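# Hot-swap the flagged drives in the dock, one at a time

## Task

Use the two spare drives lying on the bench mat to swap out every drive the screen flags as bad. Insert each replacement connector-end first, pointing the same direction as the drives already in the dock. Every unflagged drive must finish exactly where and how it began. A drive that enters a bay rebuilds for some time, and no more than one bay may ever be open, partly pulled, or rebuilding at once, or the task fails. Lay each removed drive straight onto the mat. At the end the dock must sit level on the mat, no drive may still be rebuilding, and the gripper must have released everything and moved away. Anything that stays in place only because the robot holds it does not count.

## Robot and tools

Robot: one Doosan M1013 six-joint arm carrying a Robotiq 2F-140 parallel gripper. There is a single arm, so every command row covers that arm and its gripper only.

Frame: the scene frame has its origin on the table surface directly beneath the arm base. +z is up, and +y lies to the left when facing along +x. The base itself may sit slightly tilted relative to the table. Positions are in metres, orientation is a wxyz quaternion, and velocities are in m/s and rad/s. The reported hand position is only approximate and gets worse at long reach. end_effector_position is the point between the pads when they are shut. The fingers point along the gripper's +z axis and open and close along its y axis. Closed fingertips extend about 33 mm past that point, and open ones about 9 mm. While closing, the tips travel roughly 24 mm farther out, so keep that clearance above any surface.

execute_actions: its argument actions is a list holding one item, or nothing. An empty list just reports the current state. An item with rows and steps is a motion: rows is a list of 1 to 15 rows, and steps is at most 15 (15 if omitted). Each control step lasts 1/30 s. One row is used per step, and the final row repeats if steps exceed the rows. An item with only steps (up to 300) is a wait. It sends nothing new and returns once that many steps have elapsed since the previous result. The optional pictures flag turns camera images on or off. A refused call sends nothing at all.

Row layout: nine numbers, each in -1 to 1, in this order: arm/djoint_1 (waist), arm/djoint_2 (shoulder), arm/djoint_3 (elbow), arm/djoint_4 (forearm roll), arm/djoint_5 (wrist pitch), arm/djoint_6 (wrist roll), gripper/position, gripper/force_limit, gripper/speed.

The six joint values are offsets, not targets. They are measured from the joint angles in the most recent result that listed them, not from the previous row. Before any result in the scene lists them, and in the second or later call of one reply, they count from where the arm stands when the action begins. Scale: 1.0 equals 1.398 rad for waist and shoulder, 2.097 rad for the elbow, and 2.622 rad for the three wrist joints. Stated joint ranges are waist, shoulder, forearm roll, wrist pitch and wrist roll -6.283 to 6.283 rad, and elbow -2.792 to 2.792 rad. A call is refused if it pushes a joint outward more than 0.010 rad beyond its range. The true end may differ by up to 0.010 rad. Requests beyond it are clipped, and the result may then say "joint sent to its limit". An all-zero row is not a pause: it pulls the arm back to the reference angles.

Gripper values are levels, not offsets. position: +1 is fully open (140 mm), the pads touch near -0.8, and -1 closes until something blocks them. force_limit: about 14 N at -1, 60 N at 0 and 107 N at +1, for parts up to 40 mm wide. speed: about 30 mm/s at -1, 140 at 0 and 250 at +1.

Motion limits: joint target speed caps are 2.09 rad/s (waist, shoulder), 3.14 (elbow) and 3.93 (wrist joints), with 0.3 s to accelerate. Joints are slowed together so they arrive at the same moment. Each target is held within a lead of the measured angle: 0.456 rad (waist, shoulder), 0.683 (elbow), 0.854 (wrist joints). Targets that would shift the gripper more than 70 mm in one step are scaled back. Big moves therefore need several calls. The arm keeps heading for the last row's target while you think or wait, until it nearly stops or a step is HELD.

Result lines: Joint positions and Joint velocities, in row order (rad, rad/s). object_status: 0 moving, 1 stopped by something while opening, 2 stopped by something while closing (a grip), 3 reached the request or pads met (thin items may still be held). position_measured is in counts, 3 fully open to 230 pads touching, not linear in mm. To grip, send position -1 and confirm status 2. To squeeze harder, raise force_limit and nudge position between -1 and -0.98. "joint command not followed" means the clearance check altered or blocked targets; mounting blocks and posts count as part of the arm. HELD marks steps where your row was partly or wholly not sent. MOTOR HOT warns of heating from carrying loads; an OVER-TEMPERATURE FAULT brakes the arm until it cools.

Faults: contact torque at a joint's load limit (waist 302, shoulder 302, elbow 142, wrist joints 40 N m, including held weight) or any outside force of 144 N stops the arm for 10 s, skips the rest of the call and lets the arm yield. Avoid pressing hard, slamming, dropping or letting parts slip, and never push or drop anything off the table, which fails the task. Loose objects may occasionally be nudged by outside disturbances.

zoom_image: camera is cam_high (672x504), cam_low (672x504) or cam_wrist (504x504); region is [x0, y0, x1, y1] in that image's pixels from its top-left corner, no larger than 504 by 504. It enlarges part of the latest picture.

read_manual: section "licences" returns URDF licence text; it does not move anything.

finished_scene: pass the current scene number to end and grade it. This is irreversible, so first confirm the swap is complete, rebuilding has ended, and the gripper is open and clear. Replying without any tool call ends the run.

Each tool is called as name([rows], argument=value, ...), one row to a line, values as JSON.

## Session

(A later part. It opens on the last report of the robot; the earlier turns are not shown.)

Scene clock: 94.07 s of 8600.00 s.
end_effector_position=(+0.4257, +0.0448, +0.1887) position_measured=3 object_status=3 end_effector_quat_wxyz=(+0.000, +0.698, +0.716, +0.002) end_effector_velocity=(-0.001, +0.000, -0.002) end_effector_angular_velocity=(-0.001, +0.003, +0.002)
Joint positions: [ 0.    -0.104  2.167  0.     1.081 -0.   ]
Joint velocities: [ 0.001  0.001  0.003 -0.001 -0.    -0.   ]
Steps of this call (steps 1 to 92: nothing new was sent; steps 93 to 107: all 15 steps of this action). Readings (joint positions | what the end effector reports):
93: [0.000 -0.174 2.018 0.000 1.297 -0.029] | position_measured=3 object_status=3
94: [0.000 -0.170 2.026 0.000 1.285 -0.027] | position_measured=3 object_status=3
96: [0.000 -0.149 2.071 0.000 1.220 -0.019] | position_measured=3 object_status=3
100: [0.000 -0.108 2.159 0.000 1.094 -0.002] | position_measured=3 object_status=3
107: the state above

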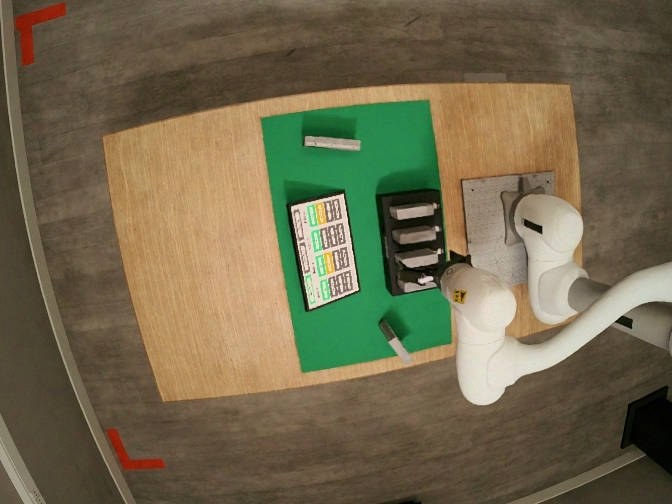

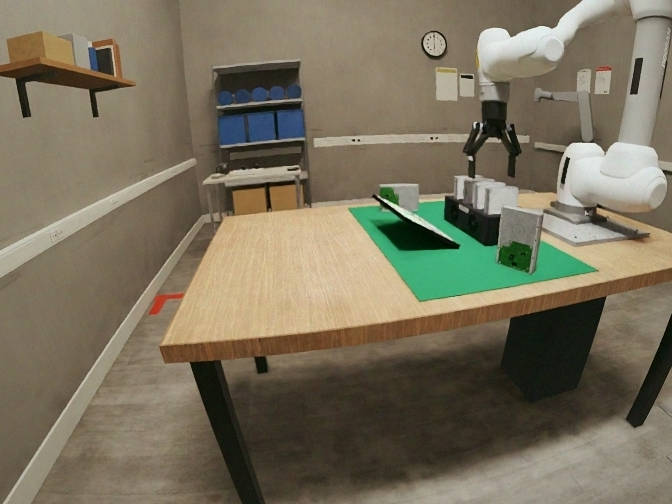

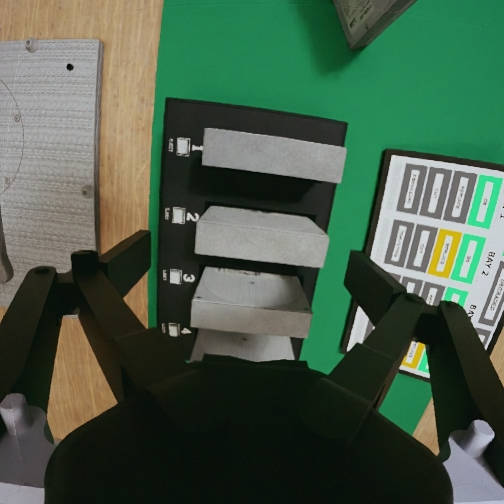

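execute_actions([
  {"rows":[[-0.008,0.04,0.031,0,-0.0465,-0.021,1,0,0]],"steps":15},
])

Scene clock: 98.07 s of 8600.00 s.
end_effector_position=(+0.4258, +0.0401, +0.1339) position_measured=3 object_status=3 end_effector_quat_wxyz=(+0.001, +0.682, +0.731, +0.002) end_effector_velocity=(-0.001, +0.000, -0.001) end_effector_angular_velocity=(+0.001, +0.002, -0.001)
Joint positions: [-0.011 -0.048  2.232  0.     0.959 -0.055]
Joint velocities: [-0.001  0.     0.001  0.002  0.    -0.   ]
Steps of this call (steps 1 to 15: the robot went on to your last target; steps 16 to 105: nothing new was sent; steps 106 to 120: all 15 steps of this action). Readings (joint positions | what the end effector reports):
106: [0.000 -0.104 2.168 0.000 1.079 -0.001] | position_measured=3 object_status=3
107: [-0.001 -0.098 2.174 0.000 1.067 -0.006] | position_measured=3 object_status=3
109: [-0.006 -0.070 2.207 0.000 1.007 -0.034] | position_measured=3 object_status=3
113: [-0.011 -0.049 2.232 -0.000 0.959 -0.055] | position_measured=3 object_status=3
120: the state above

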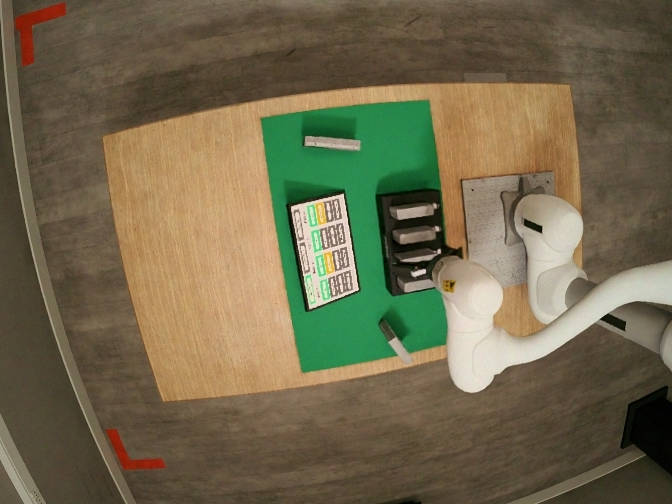

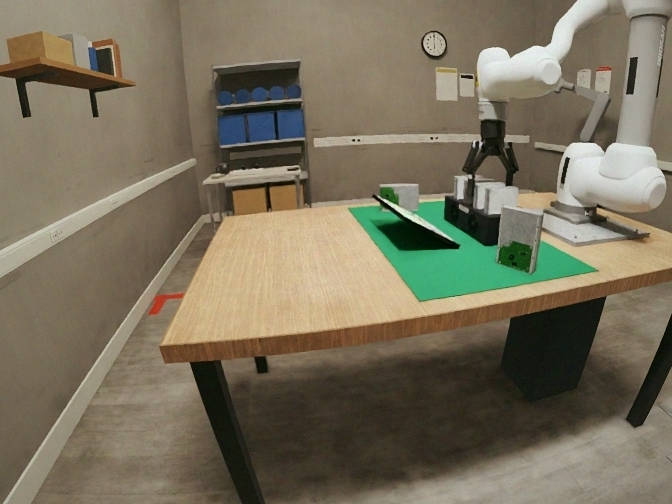

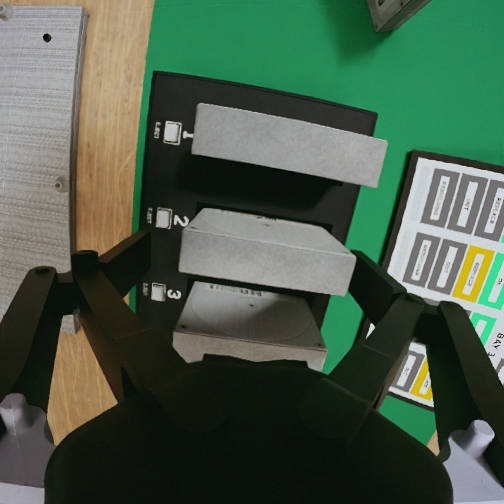

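execute_actions([
  {"rows":[[0,0.0045,-0.003,0,0,0.026,1,0,0]],"steps":12},
])

execute_actions([
  {"rows":[[0,0.0305,0.018,0,-0.031,0,1,0,0]],"steps":15},
])

Scene clock: 102.13 s of 8600.00 s.
end_effector_position=(+0.4297, +0.0402, +0.1340) position_measured=3 object_status=3 end_effector_quat_wxyz=(+0.000, +0.707, +0.707, +0.002) end_effector_velocity=(-0.000, -0.000, -0.000) end_effector_angular_velocity=(+0.001, -0.000, -0.001)
Joint positions: [-0.011 -0.042  2.226  0.     0.959  0.013]
Joint velocities: [-0.001 -0.     0.     0.001 -0.     0.   ]
Steps of this call (steps 1 to 15: the robot went on to your last target; steps 16 to 110: nothing new was sent; steps 111 to 122: all 12 steps of this action). Readings (joint positions | what the end effector reports):
111: [-0.011 -0.048 2.232 0.000 0.959 -0.054] | position_measured=3 object_status=3
112: [-0.011 -0.047 2.232 0.000 0.959 -0.042] | position_measured=3 object_status=3
114: [-0.011 -0.043 2.227 0.000 0.959 -0.001] | position_measured=3 object_status=3
118: [-0.011 -0.042 2.226 0.000 0.959 0.013] | position_measured=3 object_status=3
122: the state above

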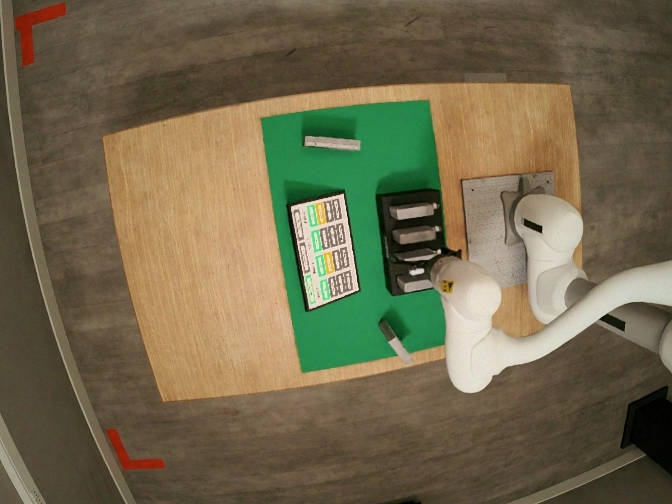

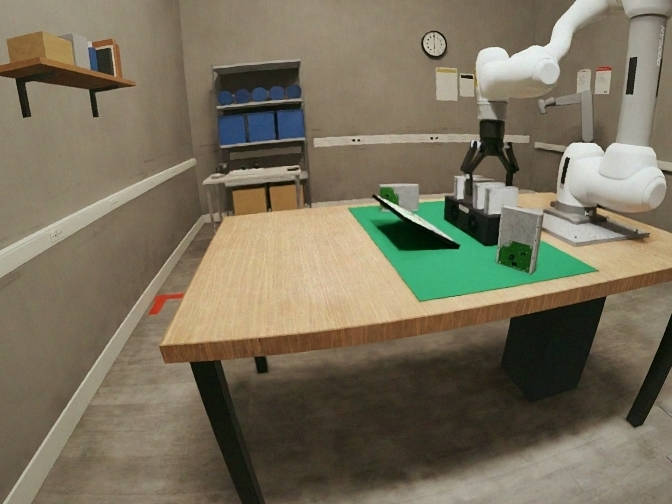

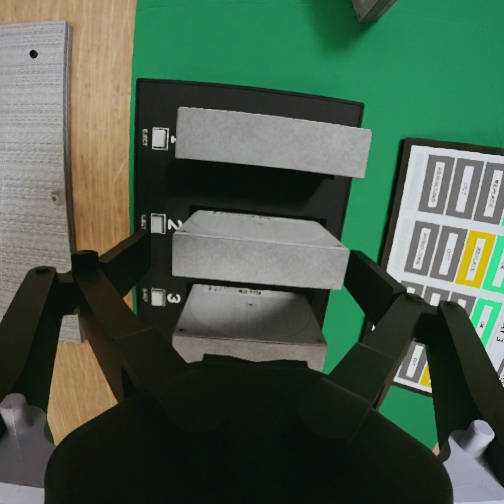

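Scene clock: 102.63 s of 8600.00 s.
end_effector_position=(+0.4293, +0.0403, +0.0989) position_measured=3 object_status=3 end_effector_quat_wxyz=(+0.001, +0.707, +0.707, +0.002) end_effector_velocity=(-0.000, +0.000, -0.001) end_effector_angular_velocity=(-0.000, +0.000, +0.001)
Joint positions: [-0.011  0.001  2.264  0.     0.878  0.013]
Joint velocities: [ 0.001  0.     0.001 -0.    -0.001 -0.   ]
Steps of this call (steps 1 to 15: all 15 steps of this action). Readings (joint positions | what the end effector reports):
1: [-0.011 -0.041 2.226 0.000 0.957 0.013] | position_measured=3 object_status=3
2: [-0.011 -0.035 2.232 0.000 0.945 0.013] | position_measured=3 object_status=3
4: [-0.011 -0.010 2.255 0.000 0.897 0.013] | position_measured=3 object_status=3
8: [-0.011 0.000 2.263 0.000 0.878 0.013] | position_measured=3 object_status=3
15: the state above

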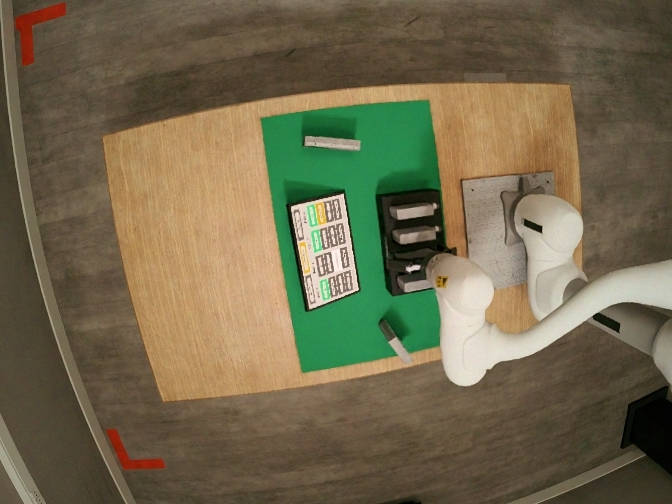

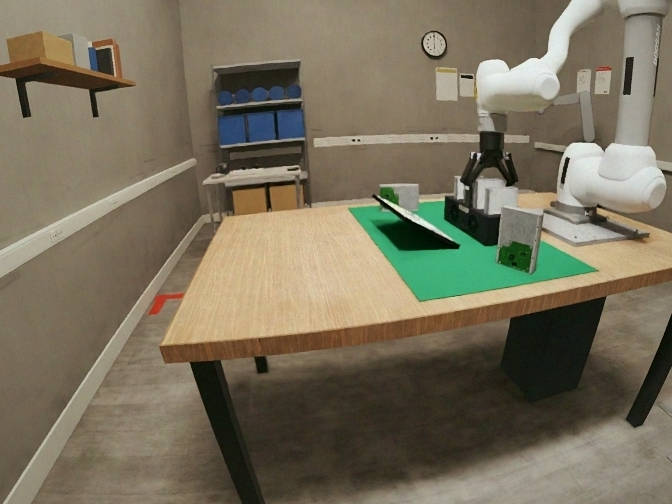

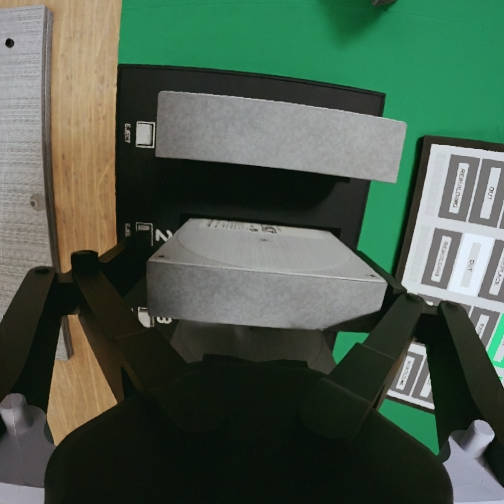

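execute_actions([
  {"rows":[[0,-0.025,-0.0217,0,0.031,-0.005,1,0,0]],"steps":12},
], pictures=false)

execute_actions([
  {"rows":[[0,0,0,0,0,0,-1,0.3,0]],"steps":15},
])

execute_actions([
  {"rows":[[0,-0.015,-0.01,0,0.016,0,-1,0.3,0],[0,-0.015,-0.01,0,0.016,0,-1,0.3,0],[0,-0.015,-0.01,0,0.016,0,-1,0.3,0],[0,-0.04,-0.03,0,0.0455,0,-1,0.3,0]],"steps":15},
], pictures=false)

execute_actions([
  {"rows":[[0,-0.053,-0.07,0,0.084,0,-1,0.3,0]],"steps":15},
], pictures=false)

execute_actions([
  {"rows":[[0.253,0.039,-0.025,0,0,0.139,-1,0.3,0]],"steps":15},
], pictures=false)

execute_actions([
  {"steps":10},
])

Scene clock: 115.77 s of 8600.00 s.
end_effector_position=(+0.4345, +0.0403, +0.1342) position_measured=3 object_status=3 end_effector_quat_wxyz=(+0.000, +0.702, +0.712, +0.002) end_effector_velocity=(+0.001, +0.000, +0.001) end_effector_angular_velocity=(+0.000, -0.002, -0.000)
Joint positions: [-0.011 -0.034  2.218  0.     0.959 -0.   ]
Joint velocities: [ 0.    -0.001 -0.001  0.     0.     0.   ]
Steps of this call (steps 1 to 15: the robot went on to your last target; steps 16 to 382: nothing new was sent; steps 383 to 394: all 12 steps of this action). Readings (joint positions | what the end effector reports):
383: [-0.011 0.000 2.263 0.000 0.879 0.013] | position_measured=3 object_status=3
384: [-0.011 -0.004 2.257 0.000 0.890 0.011] | position_measured=3 object_status=3
386: [-0.011 -0.026 2.229 0.000 0.939 0.003] | position_measured=3 object_status=3
390: [-0.011 -0.034 2.219 0.000 0.958 -0.000] | position_measured=3 object_status=3
394: the state above

Scene clock: 116.27 s of 8600.00 s.
end_effector_position=(+0.4345, +0.0403, +0.1343) position_measured=77 object_status=0 end_effector_quat_wxyz=(+0.000, +0.702, +0.712, +0.002) end_effector_velocity=(+0.000, +0.000, +0.000) end_effector_angular_velocity=(+0.002, -0.000, -0.003)
Joint positions: [-0.011 -0.034  2.218  0.     0.959 -0.   ]
Joint velocities: [-0.    -0.    -0.001  0.002  0.     0.001]
Steps of this call (steps 1 to 15: all 15 steps of this action). Readings (joint positions | what the end effector reports):
1: [-0.011 -0.034 2.218 0.000 0.959 -0.000] | position_measured=3 object_status=0
2: [-0.011 -0.034 2.218 0.000 0.959 -0.000] | position_measured=9 object_status=0
4: [-0.011 -0.034 2.218 0.000 0.959 -0.000] | position_measured=24 object_status=0
8: [-0.011 -0.034 2.218 0.000 0.959 -0.000] | position_measured=54 object_status=0
15: the state above

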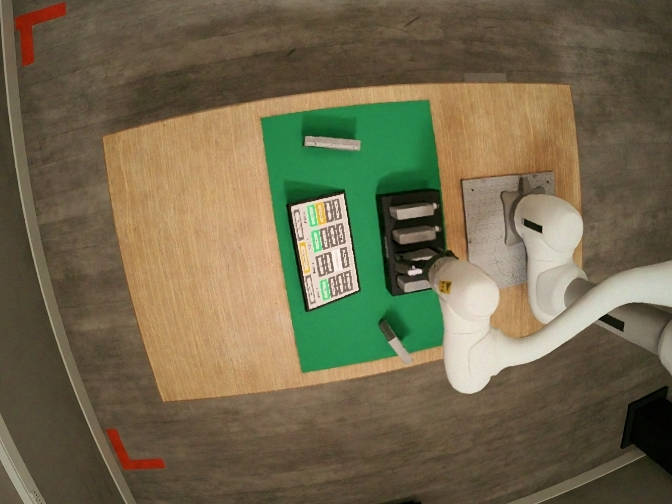

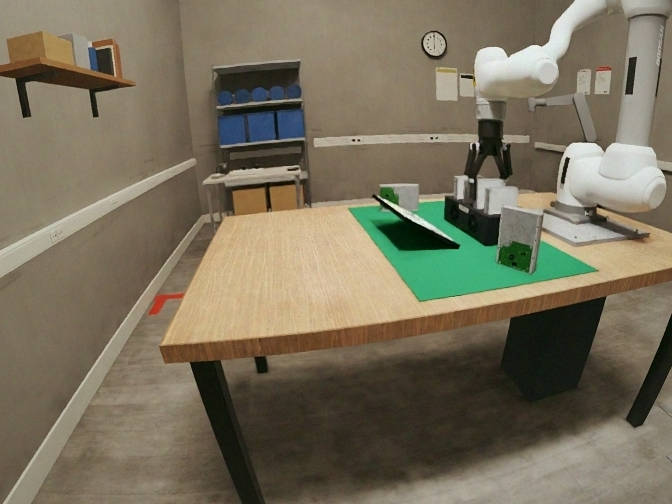

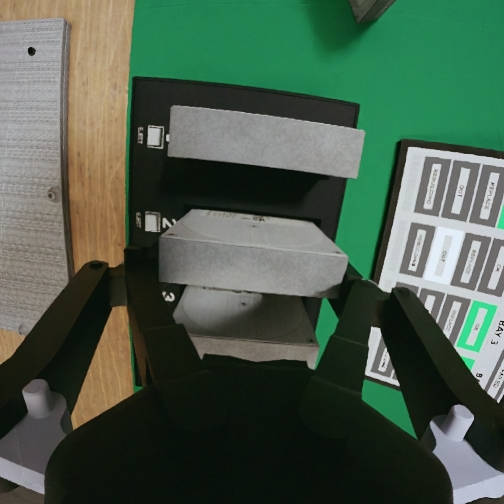

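Scene clock: 116.77 s of 8600.00 s.
end_effector_position=(+0.4344, +0.0401, +0.1885) position_measured=77 object_status=2 end_effector_quat_wxyz=(+0.000, +0.702, +0.712, +0.002) end_effector_velocity=(-0.000, -0.000, +0.000) end_effector_angular_velocity=(-0.000, -0.001, +0.001)
Joint positions: [-0.011 -0.09   2.155  0.     1.078 -0.   ]
Joint velocities: [ 0.    -0.001 -0.    -0.001  0.    -0.001]
Steps of this call (steps 1 to 15: all 15 steps of this action). Readings (joint positions | what the end effector reports):
1: [-0.011 -0.035 2.218 0.000 0.960 -0.000] | position_measured=77 object_status=2
2: [-0.011 -0.040 2.212 0.000 0.972 -0.000] | position_measured=77 object_status=2
4: [-0.011 -0.054 2.198 0.000 0.998 -0.000] | position_measured=77 object_status=2
8: [-0.011 -0.089 2.157 0.000 1.073 -0.000] | position_measured=77 object_status=2
15: the state above

Scene clock: 117.27 s of 8600.00 s.
end_effector_position=(+0.4347, +0.0399, +0.2969) position_measured=77 object_status=2 end_effector_quat_wxyz=(+0.000, +0.702, +0.712, +0.002) end_effector_velocity=(+0.000, +0.000, +0.001) end_effector_angular_velocity=(-0.001, -0.001, +0.001)
Joint positions: [-0.011 -0.164  2.009  0.     1.298 -0.   ]
Joint velocities: [ 0.001 -0.001 -0.001 -0.001  0.001  0.   ]
Steps of this call (steps 1 to 15: all 15 steps of this action). Readings (joint positions | what the end effector reports):
1: [-0.011 -0.091 2.154 0.000 1.080 -0.000] | position_measured=77 object_status=2
2: [-0.011 -0.094 2.147 0.000 1.092 -0.000] | position_measured=77 object_status=2
4: [-0.011 -0.116 2.103 0.000 1.157 -0.000] | position_measured=77 object_status=2
8: [-0.011 -0.160 2.017 0.000 1.284 -0.000] | position_measured=77 object_status=2
15: the state above

Scene clock: 117.77 s of 8600.00 s.
end_effector_position=(+0.4243, +0.1982, +0.3006) position_measured=77 object_status=2 end_effector_quat_wxyz=(+0.000, +0.706, +0.708, +0.001) end_effector_velocity=(-0.022, +0.091, +0.002) end_effector_angular_velocity=(-0.001, -0.001, -0.002)
Joint positions: [ 0.338 -0.11   1.957  0.     1.298  0.359]
Joint velocities: [ 0.198  0.029 -0.03  -0.    -0.     0.201]
Steps of this call (steps 1 to 15: all 15 steps of this action). Readings (joint positions | what the end effector reports):
1: [-0.010 -0.164 2.008 0.000 1.298 0.000] | position_measured=77 object_status=2
2: [-0.004 -0.163 2.007 0.000 1.298 0.007] | position_measured=77 object_status=2
4: [0.031 -0.156 2.002 0.000 1.298 0.044] | position_measured=77 object_status=2
8: [0.162 -0.136 1.983 0.000 1.298 0.179] | position_measured=77 object_status=2
15: the state above

Scene clock: 118.10 s of 8600.00 s.
end_effector_position=(+0.4239, +0.2000, +0.3007) position_measured=77 object_status=2 end_effector_quat_wxyz=(+0.000, +0.706, +0.708, +0.001) end_effector_velocity=(+0.001, +0.001, +0.002) end_effector_angular_velocity=(+0.001, -0.003, +0.001)
Joint positions: [ 0.342 -0.11   1.956  0.     1.298  0.364]
Joint velocities: [ 0.001 -0.    -0.003 -0.    -0.    -0.   ]
Steps of this call (steps 1 to 10: the robot went on to your last target). Readings (joint positions | what the end effector reports):
1: [0.342 -0.110 1.956 0.000 1.298 0.363] | position_measured=77 object_status=2
2: [0.342 -0.110 1.956 0.000 1.298 0.364] | position_measured=77 object_status=2
4: [0.342 -0.110 1.956 0.000 1.298 0.364] | position_measured=77 object_status=2
8: [0.342 -0.110 1.956 0.000 1.298 0.364] | position_measured=77 object_status=2
10: the state above

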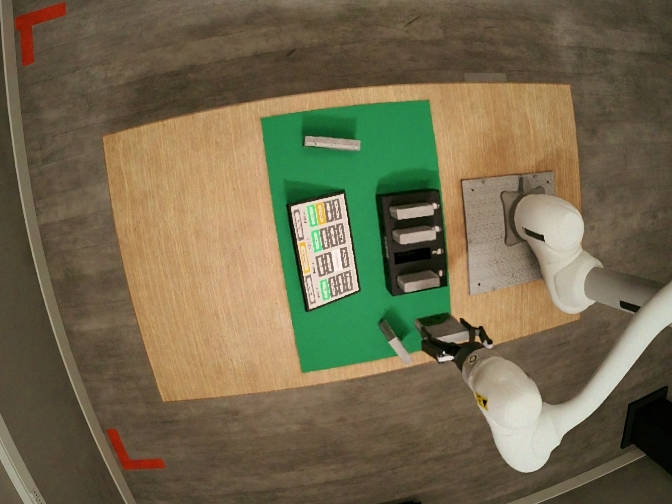

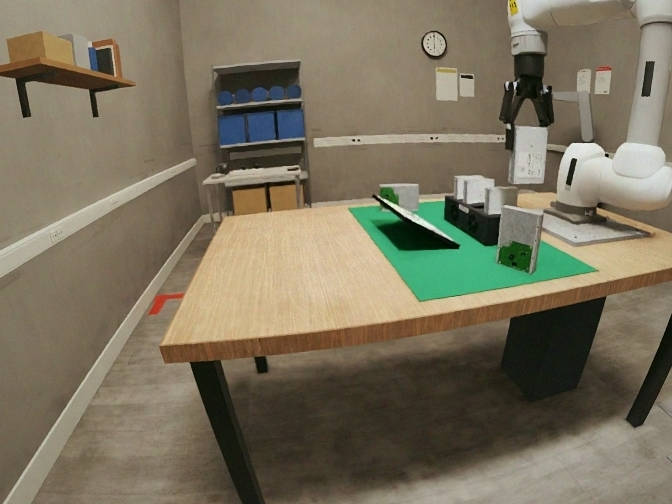

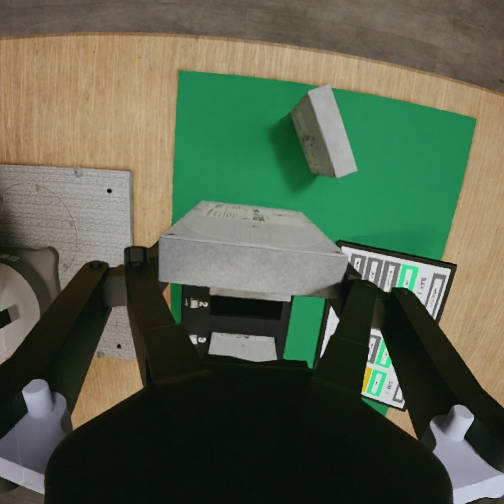

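Lower via z.25, then to ~.117.

execute_actions([
  {"rows":[[0,0.021,0.033,0,-0.039,0,-1,0.3,0],[0,0.021,0.033,0,-0.039,0,-1,0.3,0],[0,0.021,0.033,0,-0.039,0,-1,0.3,0],[0,0.021,0.033,0,-0.039,0,-1,0.3,0],[0,0.055,0.07,0,-0.085,0,-1,0.3,0],[0,0.055,0.07,0,-0.085,0,-1,0.3,0],[0,0.055,0.07,0,-0.085,0,-1,0.3,0],[0,0.055,0.07,0,-0.085,0,-1,0.3,0],[0,0.1,0.103,0,-0.137,0,-1,0.3,0]],"steps":15},
], pictures=false)

execute_actions([
  {"steps":10},
], pictures=false)

execute_actions([
  {"rows":[[0,0.01,0.0057,0,-0.01,0,-1,0.3,0]],"steps":12},
])

Scene clock: 123.07 s of 8600.00 s.
end_effector_position=(+0.4254, +0.2007, +0.1269) position_measured=77 object_status=2 end_effector_quat_wxyz=(+0.001, +0.706, +0.708, +0.002) end_effector_velocity=(+0.008, +0.003, -0.014) end_effector_angular_velocity=(+0.010, -0.024, -0.002)
Joint positions: [0.343 0.03  2.172 0.    0.941 0.364]
Joint velocities: [-0.     0.016  0.015  0.001 -0.057  0.001]
Steps of this call (steps 1 to 15: the robot went on to your last target; steps 16 to 134: nothing new was sent; steps 135 to 149: all 15 steps of this action). Readings (joint positions | what the end effector reports):
135: [0.343 -0.109 1.957 0.000 1.297 0.364] | position_measured=77 object_status=2
136: [0.343 -0.106 1.964 0.000 1.285 0.364] | position_measured=77 object_status=2
138: [0.343 -0.090 2.003 0.000 1.229 0.364] | position_measured=77 object_status=2
142: [0.343 -0.047 2.080 0.000 1.112 0.364] | position_measured=77 object_status=2
149: the state above

Scene clock: 123.40 s of 8600.00 s.
end_effector_position=(+0.4256, +0.2008, +0.1263) position_measured=77 object_status=2 end_effector_quat_wxyz=(+0.001, +0.706, +0.708, +0.003) end_effector_velocity=(+0.000, -0.000, +0.000) end_effector_angular_velocity=(-0.000, -0.000, -0.001)
Joint positions: [0.343 0.03  2.172 0.    0.939 0.364]
Joint velocities: [-0.     0.    -0.001 -0.     0.     0.001]
Steps of this call (steps 1 to 10: the robot went on to your last target). Readings (joint positions | what the end effector reports):
1: [0.343 0.030 2.172 0.000 0.940 0.364] | position_measured=77 object_status=2
2: [0.343 0.030 2.172 0.000 0.940 0.364] | position_measured=77 object_status=2
4: [0.343 0.030 2.172 0.000 0.939 0.364] | position_measured=77 object_status=2
8: [0.343 0.030 2.172 0.000 0.939 0.364] | position_measured=77 object_status=2
10: the state above

Scene clock: 123.80 s of 8600.00 s.
end_effector_position=(+0.4257, +0.2008, +0.1144) position_measured=77 object_status=2 end_effector_quat_wxyz=(+0.001, +0.706, +0.708, +0.003) end_effector_velocity=(-0.001, -0.000, -0.001) end_effector_angular_velocity=(-0.001, +0.001, +0.000)
Joint positions: [0.343 0.044 2.184 0.    0.913 0.364]
Joint velocities: [ 0.     0.     0.002 -0.001 -0.001  0.   ]
Steps of this call (steps 1 to 12: all 12 steps of this action). Readings (joint positions | what the end effector reports):
1: [0.343 0.031 2.173 0.000 0.938 0.364] | position_measured=77 object_status=2
2: [0.343 0.035 2.177 0.000 0.928 0.364] | position_measured=77 object_status=2
4: [0.343 0.043 2.183 0.000 0.915 0.364] | position_measured=77 object_status=2
8: [0.343 0.044 2.184 0.000 0.913 0.364] | position_measured=77 object_status=2
12: the state above

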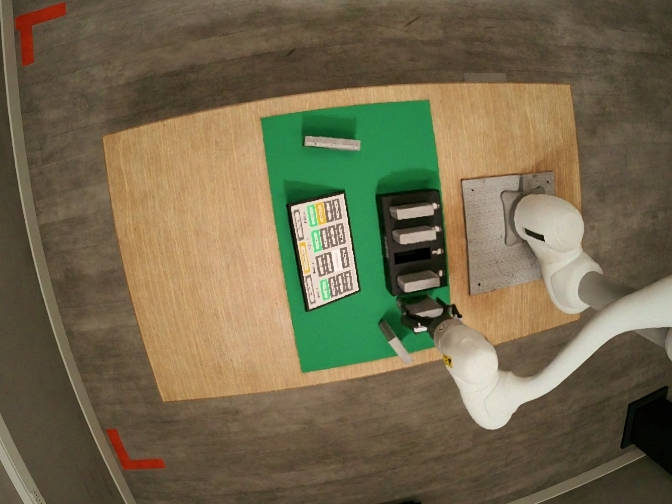

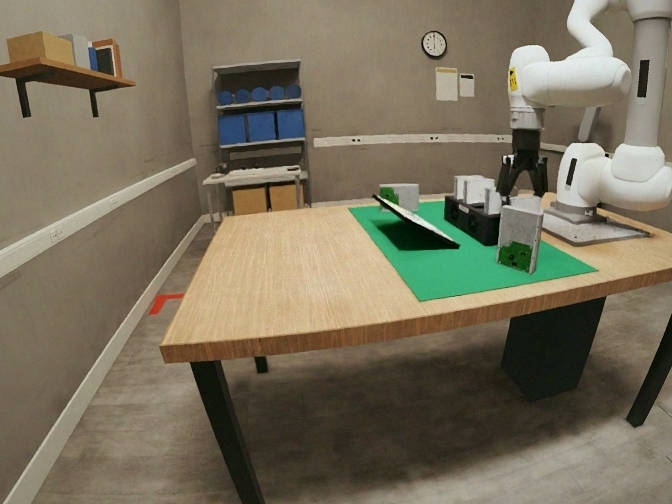

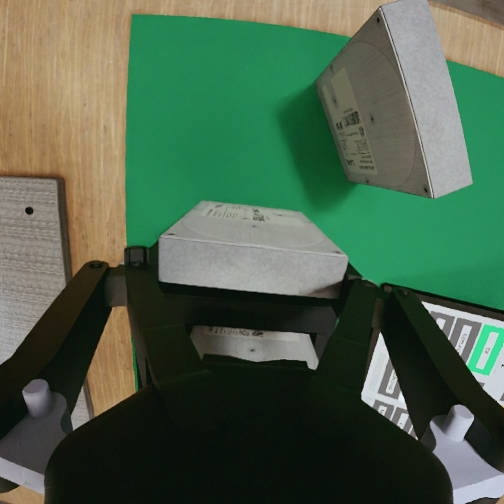

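execute_actions([
  {"rows":[[0,0.001,0.0005,0,-0.001,0,1,0,-0.3]],"steps":15},
], pictures=false)

execute_actions([
  {"rows":[[0,-0.09,-0.076,0,0.109,0,1,0,0]],"steps":15},
], pictures=false)

execute_actions([
  {"rows":[[0.088,0.154,-0.077,0,-0.02,-0.738,1,0,0]],"steps":15},
], pictures=false)

execute_actions([
  {"steps":25},
])

execute_actions([
  {"rows":[[0,0.064,0.051,0,-0.0755,0,1,0,0]],"steps":15},
])

Scene clock: 131.77 s of 8600.00 s.
end_effector_position=(+0.4258, +0.2009, +0.1133) position_measured=3 object_status=0 end_effector_quat_wxyz=(+0.001, +0.706, +0.708, +0.003) end_effector_velocity=(+0.001, +0.000, +0.000) end_effector_angular_velocity=(-0.001, -0.001, +0.002)
Joint positions: [0.343 0.045 2.185 0.    0.91  0.364]
Joint velocities: [ 0.001  0.    -0.001 -0.001  0.     0.   ]
Steps of this call (steps 1 to 15: the robot went on to your last target; steps 16 to 224: nothing new was sent; steps 225 to 239: all 15 steps of this action). Readings (joint positions | what the end effector reports):
225: [0.343 0.044 2.184 0.000 0.913 0.364] | position_measured=77 object_status=0
226: [0.343 0.045 2.185 0.000 0.911 0.364] | position_measured=77 object_status=0
228: [0.343 0.045 2.185 0.000 0.911 0.364] | position_measured=61 object_status=0
232: [0.343 0.045 2.185 0.000 0.910 0.364] | position_measured=38 object_status=0
239: the state above

Scene clock: 132.27 s of 8600.00 s.
end_effector_position=(+0.4255, +0.2007, +0.2498) position_measured=3 object_status=3 end_effector_quat_wxyz=(+0.001, +0.706, +0.708, +0.002) end_effector_velocity=(+0.001, +0.001, +0.004) end_effector_angular_velocity=(+0.001, -0.004, +0.002)
Joint positions: [ 0.343 -0.08   2.026  0.     1.196  0.364]
Joint velocities: [ 0.002 -0.003 -0.004 -0.     0.003  0.   ]
Steps of this call (steps 1 to 15: all 15 steps of this action). Readings (joint positions | what the end effector reports):
1: [0.343 0.045 2.185 0.000 0.911 0.364] | position_measured=3 object_status=0
2: [0.343 0.041 2.180 0.000 0.921 0.364] | position_measured=3 object_status=0
4: [0.343 0.014 2.145 0.000 0.984 0.364] | position_measured=3 object_status=0
8: [0.343 -0.054 2.059 0.000 1.136 0.364] | position_measured=3 object_status=3
15: the state above

Scene clock: 132.77 s of 8600.00 s.
end_effector_position=(+0.4951, +0.2925, +0.2248) position_measured=3 object_status=3 end_effector_quat_wxyz=(+0.002, +0.126, +0.992, +0.001) end_effector_velocity=(+0.069, +0.115, -0.038) end_effector_angular_velocity=(-0.016, -0.005, +3.786)
Joint positions: [ 0.449  0.106  1.887  0.     1.15  -0.845]
Joint velocities: [ 0.124  0.211 -0.162 -0.001 -0.046 -3.661]
Steps of this call (steps 1 to 15: all 15 steps of this action). Readings (joint positions | what the end effector reports):
1: [0.343 -0.080 2.026 0.000 1.196 0.363] | position_measured=3 object_status=3
2: [0.344 -0.077 2.023 0.000 1.194 0.351] | position_measured=3 object_status=3
4: [0.354 -0.059 2.011 0.000 1.188 0.284] | position_measured=3 object_status=3
8: [0.394 0.012 1.958 0.000 1.171 -0.021] | position_measured=3 object_status=3
15: the state above

Scene clock: 133.60 s of 8600.00 s.
end_effector_position=(+0.5044, +0.3086, +0.2191) position_measured=3 object_status=3 end_effector_quat_wxyz=(+0.002, -0.243, +0.970, +0.000) end_effector_velocity=(+0.000, -0.000, +0.000) end_effector_angular_velocity=(-0.001, -0.001, -0.000)
Joint positions: [ 0.466  0.135  1.865  0.     1.143 -1.571]
Joint velocities: [ 0.     0.    -0.    -0.001 -0.     0.001]
Steps of this call (steps 1 to 25: the robot went on to your last target). Readings (joint positions | what the end effector reports):
1: [0.452 0.112 1.882 0.000 1.149 -0.968] | position_measured=3 object_status=3
2: [0.455 0.118 1.878 0.000 1.147 -1.086] | position_measured=3 object_status=3
4: [0.460 0.126 1.871 0.000 1.145 -1.290] | position_measured=3 object_status=3
8: [0.465 0.135 1.865 0.000 1.144 -1.533] | position_measured=3 object_status=3
25: the state above

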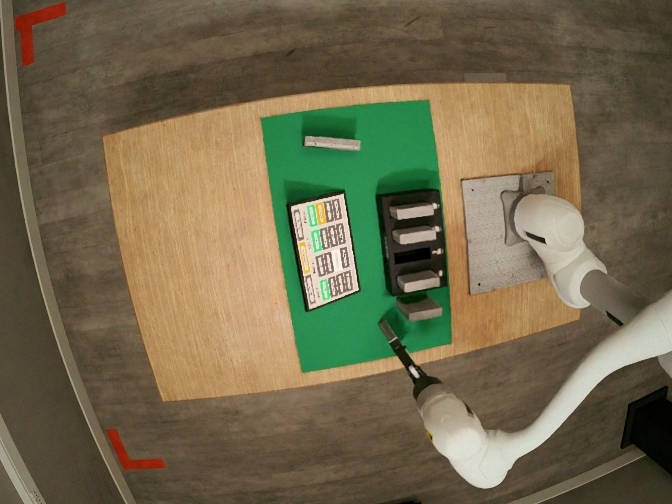

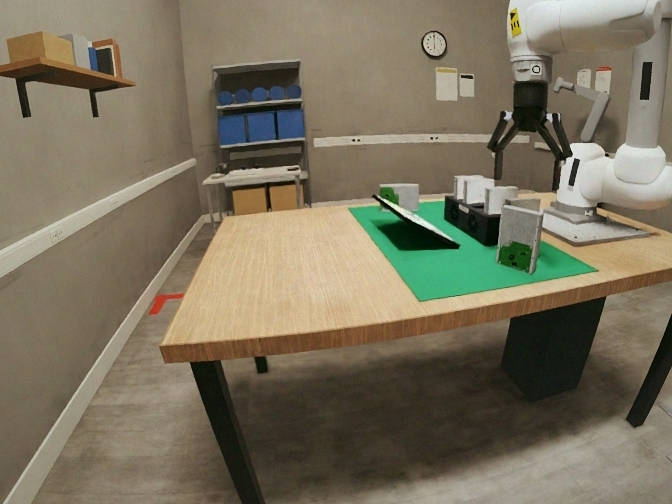

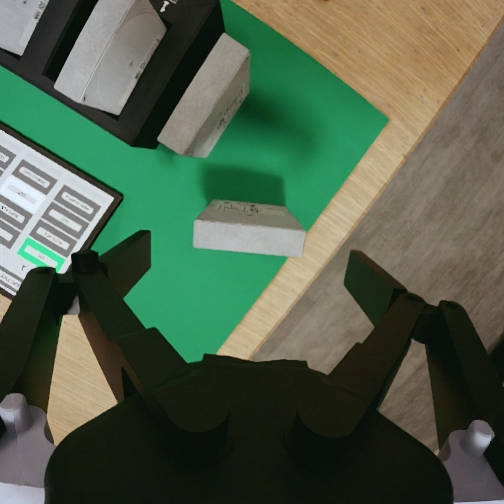

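Scene clock: 134.10 s of 8600.00 s.
end_effector_position=(+0.5049, +0.3088, +0.1145) position_measured=3 object_status=3 end_effector_quat_wxyz=(+0.003, -0.243, +0.970, +0.001) end_effector_velocity=(+0.001, +0.000, -0.000) end_effector_angular_velocity=(-0.000, -0.001, -0.001)
Joint positions: [ 0.466  0.225  1.971  0.     0.946 -1.571]
Joint velocities: [-0.     0.001 -0.001 -0.001 -0.001  0.001]
Steps of this call (steps 1 to 15: all 15 steps of this action). Readings (joint positions | what the end effector reports):
1: [0.466 0.136 1.865 0.000 1.142 -1.571] | position_measured=3 object_status=3
2: [0.466 0.141 1.871 0.000 1.130 -1.571] | position_measured=3 object_status=3
4: [0.466 0.170 1.906 0.000 1.066 -1.571] | position_measured=3 object_status=3
8: [0.466 0.221 1.967 0.000 0.955 -1.571] | position_measured=3 object_status=3
15: the state above

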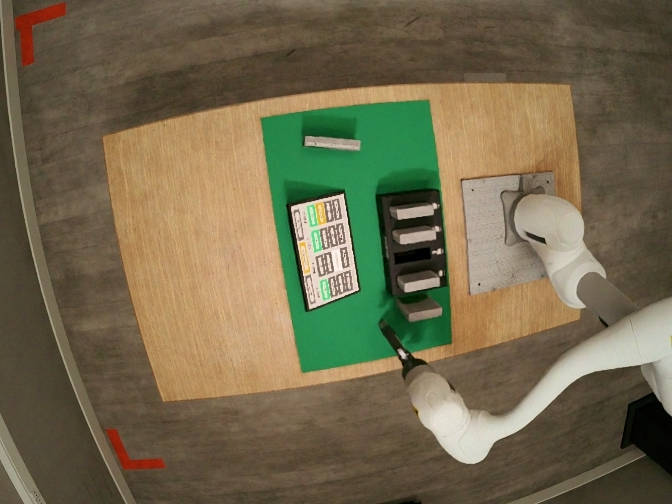

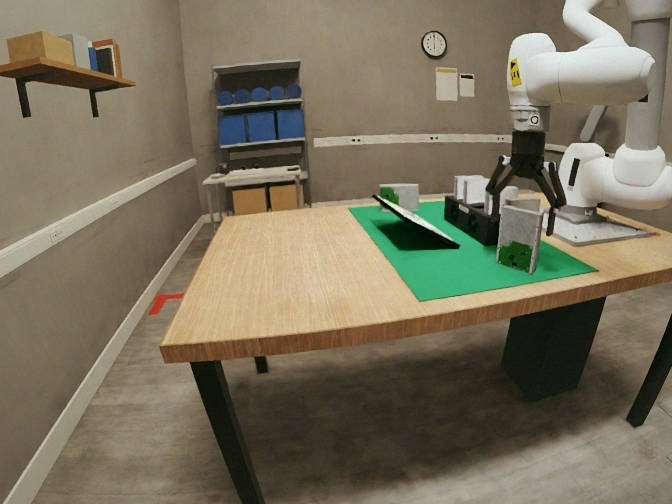

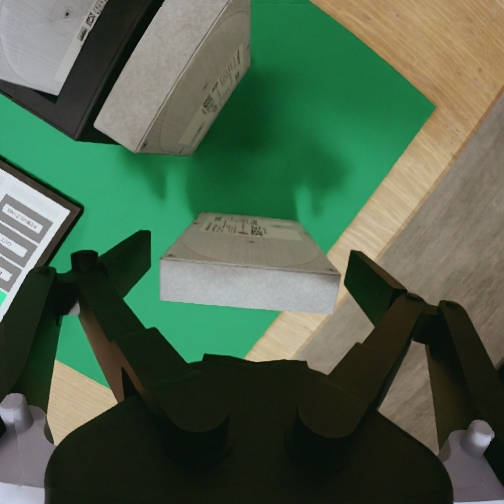

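execute_actions([
  {"rows":[[0,0.004,-0.0033,0,0.0005,0,1,0.6,0]],"steps":8},
], pictures=false)

execute_actions([
  {"rows":[[0,0,0,0,0,0,-1,0.6,0]],"steps":15},
], pictures=false)

execute_actions([
  {"rows":[[0,-0.104,-0.095,0,0.131,0,-1,0.6,0]],"steps":15},
], pictures=false)

execute_actions([
  {"steps":10},
], pictures=false)

execute_actions([
  {"rows":[[-0.3295,-0.178,0.116,0,0.003,0.6055,-1,0.6,0]],"steps":15},
], pictures=false)

execute_actions([
  {"steps":25},
], pictures=false)

execute_actions([
  {"rows":[[0,0.041,0.058,0,-0.0685,0,-1,0.6,0]],"steps":15},
])

Scene clock: 147.10 s of 8600.00 s.
end_effector_position=(+0.5082, +0.3105, +0.1143) position_measured=3 object_status=3 end_effector_quat_wxyz=(+0.003, -0.243, +0.970, +0.001) end_effector_velocity=(+0.000, +0.001, +0.000) end_effector_angular_velocity=(+0.001, -0.001, +0.000)
Joint positions: [ 0.466  0.23   1.965  0.     0.947 -1.571]
Joint velocities: [ 0.002  0.    -0.002  0.     0.     0.001]
Steps of this call (steps 1 to 15: the robot went on to your last target; steps 16 to 382: nothing new was sent; steps 383 to 390: all 8 steps of this action). Readings (joint positions | what the end effector reports):
383: [0.466 0.225 1.971 0.000 0.946 -1.571] | position_measured=3 object_status=3
384: [0.466 0.227 1.969 0.000 0.946 -1.571] | position_measured=3 object_status=3
386: [0.466 0.230 1.965 0.000 0.947 -1.571] | position_measured=3 object_status=3
390: the state above

Scene clock: 147.60 s of 8600.00 s.
end_effector_position=(+0.5083, +0.3106, +0.1144) position_measured=77 object_status=0 end_effector_quat_wxyz=(+0.003, -0.243, +0.970, +0.001) end_effector_velocity=(+0.001, -0.000, +0.000) end_effector_angular_velocity=(-0.001, -0.001, +0.001)
Joint positions: [ 0.466  0.23   1.964  0.     0.947 -1.571]
Joint velocities: [-0.    -0.    -0.001 -0.002  0.     0.   ]
Steps of this call (steps 1 to 15: all 15 steps of this action). Readings (joint positions | what the end effector reports):
1: [0.466 0.230 1.965 0.000 0.947 -1.571] | position_measured=3 object_status=0
2: [0.466 0.230 1.965 0.000 0.947 -1.571] | position_measured=9 object_status=0
4: [0.466 0.230 1.965 0.000 0.947 -1.571] | position_measured=24 object_status=0
8: [0.466 0.230 1.965 0.000 0.947 -1.571] | position_measured=54 object_status=0
15: the state above

Scene clock: 148.10 s of 8600.00 s.
end_effector_position=(+0.5030, +0.3078, +0.3003) position_measured=77 object_status=2 end_effector_quat_wxyz=(+0.003, -0.243, +0.970, +0.001) end_effector_velocity=(-0.001, -0.001, +0.004) end_effector_angular_velocity=(-0.002, +0.007, -0.002)
Joint positions: [ 0.466  0.085  1.766  0.     1.29  -1.571]
Joint velocities: [-0.002 -0.001 -0.007  0.002  0.015 -0.001]
Steps of this call (steps 1 to 15: all 15 steps of this action). Readings (joint positions | what the end effector reports):
1: [0.466 0.230 1.964 0.000 0.948 -1.571] | position_measured=77 object_status=0
2: [0.466 0.225 1.958 0.000 0.961 -1.571] | position_measured=77 object_status=2
4: [0.466 0.198 1.920 0.000 1.024 -1.571] | position_measured=77 object_status=2
8: [0.466 0.139 1.839 0.000 1.163 -1.571] | position_measured=77 object_status=2
15: the state above

Scene clock: 148.43 s of 8600.00 s.
end_effector_position=(+0.5031, +0.3078, +0.3009) position_measured=77 object_status=2 end_effector_quat_wxyz=(+0.003, -0.243, +0.970, +0.001) end_effector_velocity=(-0.000, -0.001, -0.001) end_effector_angular_velocity=(-0.001, +0.001, -0.001)
Joint positions: [ 0.466  0.085  1.765  0.     1.29  -1.571]
Joint velocities: [-0.001 -0.     0.001  0.     0.    -0.   ]
Steps of this call (steps 1 to 10: the robot went on to your last target). Readings (joint positions | what the end effector reports):
1: [0.466 0.085 1.766 0.000 1.290 -1.571] | position_measured=77 object_status=2
2: [0.466 0.085 1.766 0.000 1.290 -1.571] | position_measured=77 object_status=2
4: [0.466 0.085 1.765 0.000 1.290 -1.571] | position_measured=77 object_status=2
8: [0.466 0.085 1.765 0.000 1.290 -1.571] | position_measured=77 object_status=2
10: the state above

Scene clock: 148.93 s of 8600.00 s.
end_effector_position=(+0.4717, +0.1229, +0.3023) position_measured=77 object_status=2 end_effector_quat_wxyz=(+0.001, +0.307, +0.952, +0.002) end_effector_velocity=(-0.124, -0.331, -0.012) end_effector_angular_velocity=(+0.013, +0.007, -3.323)
Joint positions: [ 0.16  -0.08   1.927  0.     1.296 -0.762]
Joint velocities: [-0.619 -0.334  0.323 -0.001  0.011  2.705]
Steps of this call (steps 1 to 15: all 15 steps of this action). Readings (joint positions | what the end effector reports):
1: [0.465 0.084 1.766 0.000 1.290 -1.569] | position_measured=77 object_status=2
2: [0.459 0.081 1.769 0.000 1.290 -1.557] | position_measured=77 object_status=2
4: [0.423 0.062 1.790 0.000 1.291 -1.490] | position_measured=77 object_status=2
8: [0.320 0.006 1.844 0.000 1.293 -1.274] | position_measured=77 object_status=2
15: the state above

Scene clock: 149.77 s of 8600.00 s.
end_effector_position=(+0.4340, +0.0469, +0.2969) position_measured=77 object_status=2 end_effector_quat_wxyz=(+0.000, +0.702, +0.712, +0.002) end_effector_velocity=(-0.000, +0.000, -0.000) end_effector_angular_velocity=(-0.001, +0.001, +0.001)
Joint positions: [ 0.005 -0.164  2.009  0.     1.298  0.017]
Joint velocities: [ 0.001  0.     0.001 -0.001  0.     0.   ]
Steps of this call (steps 1 to 25: the robot went on to your last target). Readings (joint positions | what the end effector reports):
1: [0.139 -0.092 1.938 0.000 1.296 -0.667] | position_measured=77 object_status=2
2: [0.119 -0.103 1.949 0.000 1.296 -0.566] | position_measured=77 object_status=2
4: [0.079 -0.124 1.970 0.000 1.297 -0.362] | position_measured=77 object_status=2
8: [0.021 -0.156 2.000 0.000 1.298 -0.065] | position_measured=77 object_status=2
25: the state above

Scene clock: 150.27 s of 8600.00 s.
end_effector_position=(+0.4344, +0.0471, +0.2084) position_measured=77 object_status=2 end_effector_quat_wxyz=(+0.001, +0.703, +0.712, +0.002) end_effector_velocity=(-0.000, +0.000, -0.001) end_effector_angular_velocity=(+0.001, +0.001, -0.001)
Joint positions: [ 0.005 -0.107  2.13   0.     1.119  0.017]
Joint velocities: [-0.     0.001  0.001  0.001 -0.     0.   ]
Steps of this call (steps 1 to 15: all 15 steps of this action). Readings (joint positions | what the end effector reports):
1: [0.005 -0.164 2.009 0.000 1.297 0.017] | position_measured=77 object_status=2
2: [0.005 -0.161 2.017 0.000 1.285 0.017] | position_measured=77 object_status=2
4: [0.005 -0.140 2.061 0.000 1.220 0.017] | position_measured=77 object_status=2
8: [0.005 -0.107 2.129 0.000 1.122 0.017] | position_measured=77 object_status=2
15: the state above

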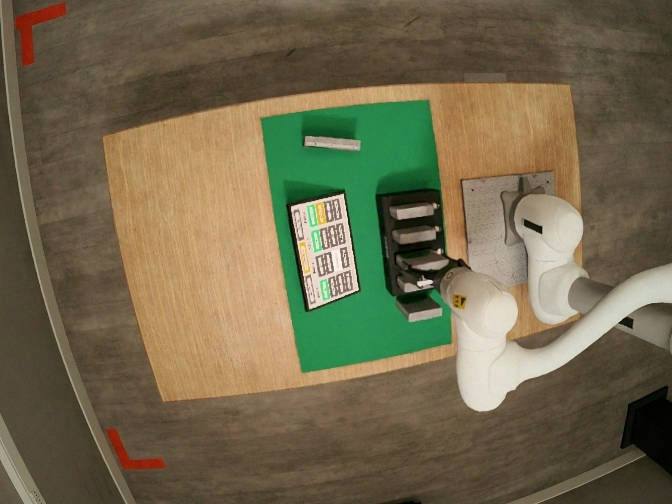

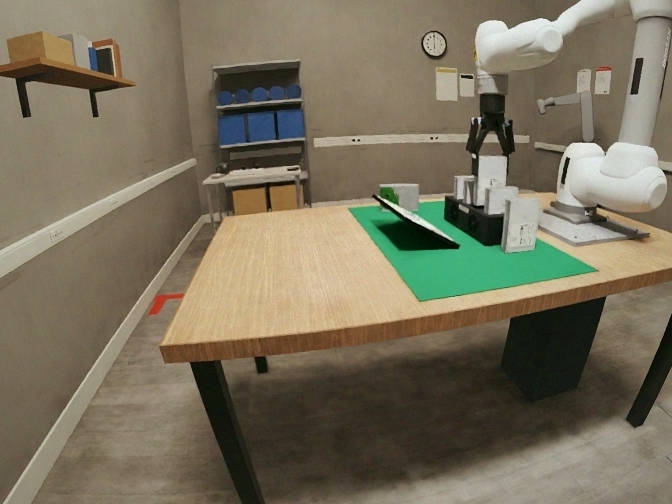

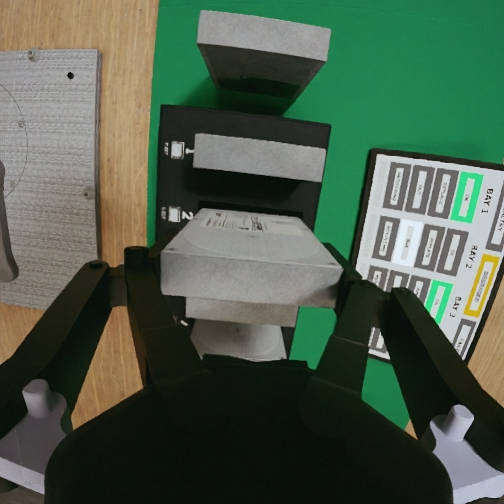

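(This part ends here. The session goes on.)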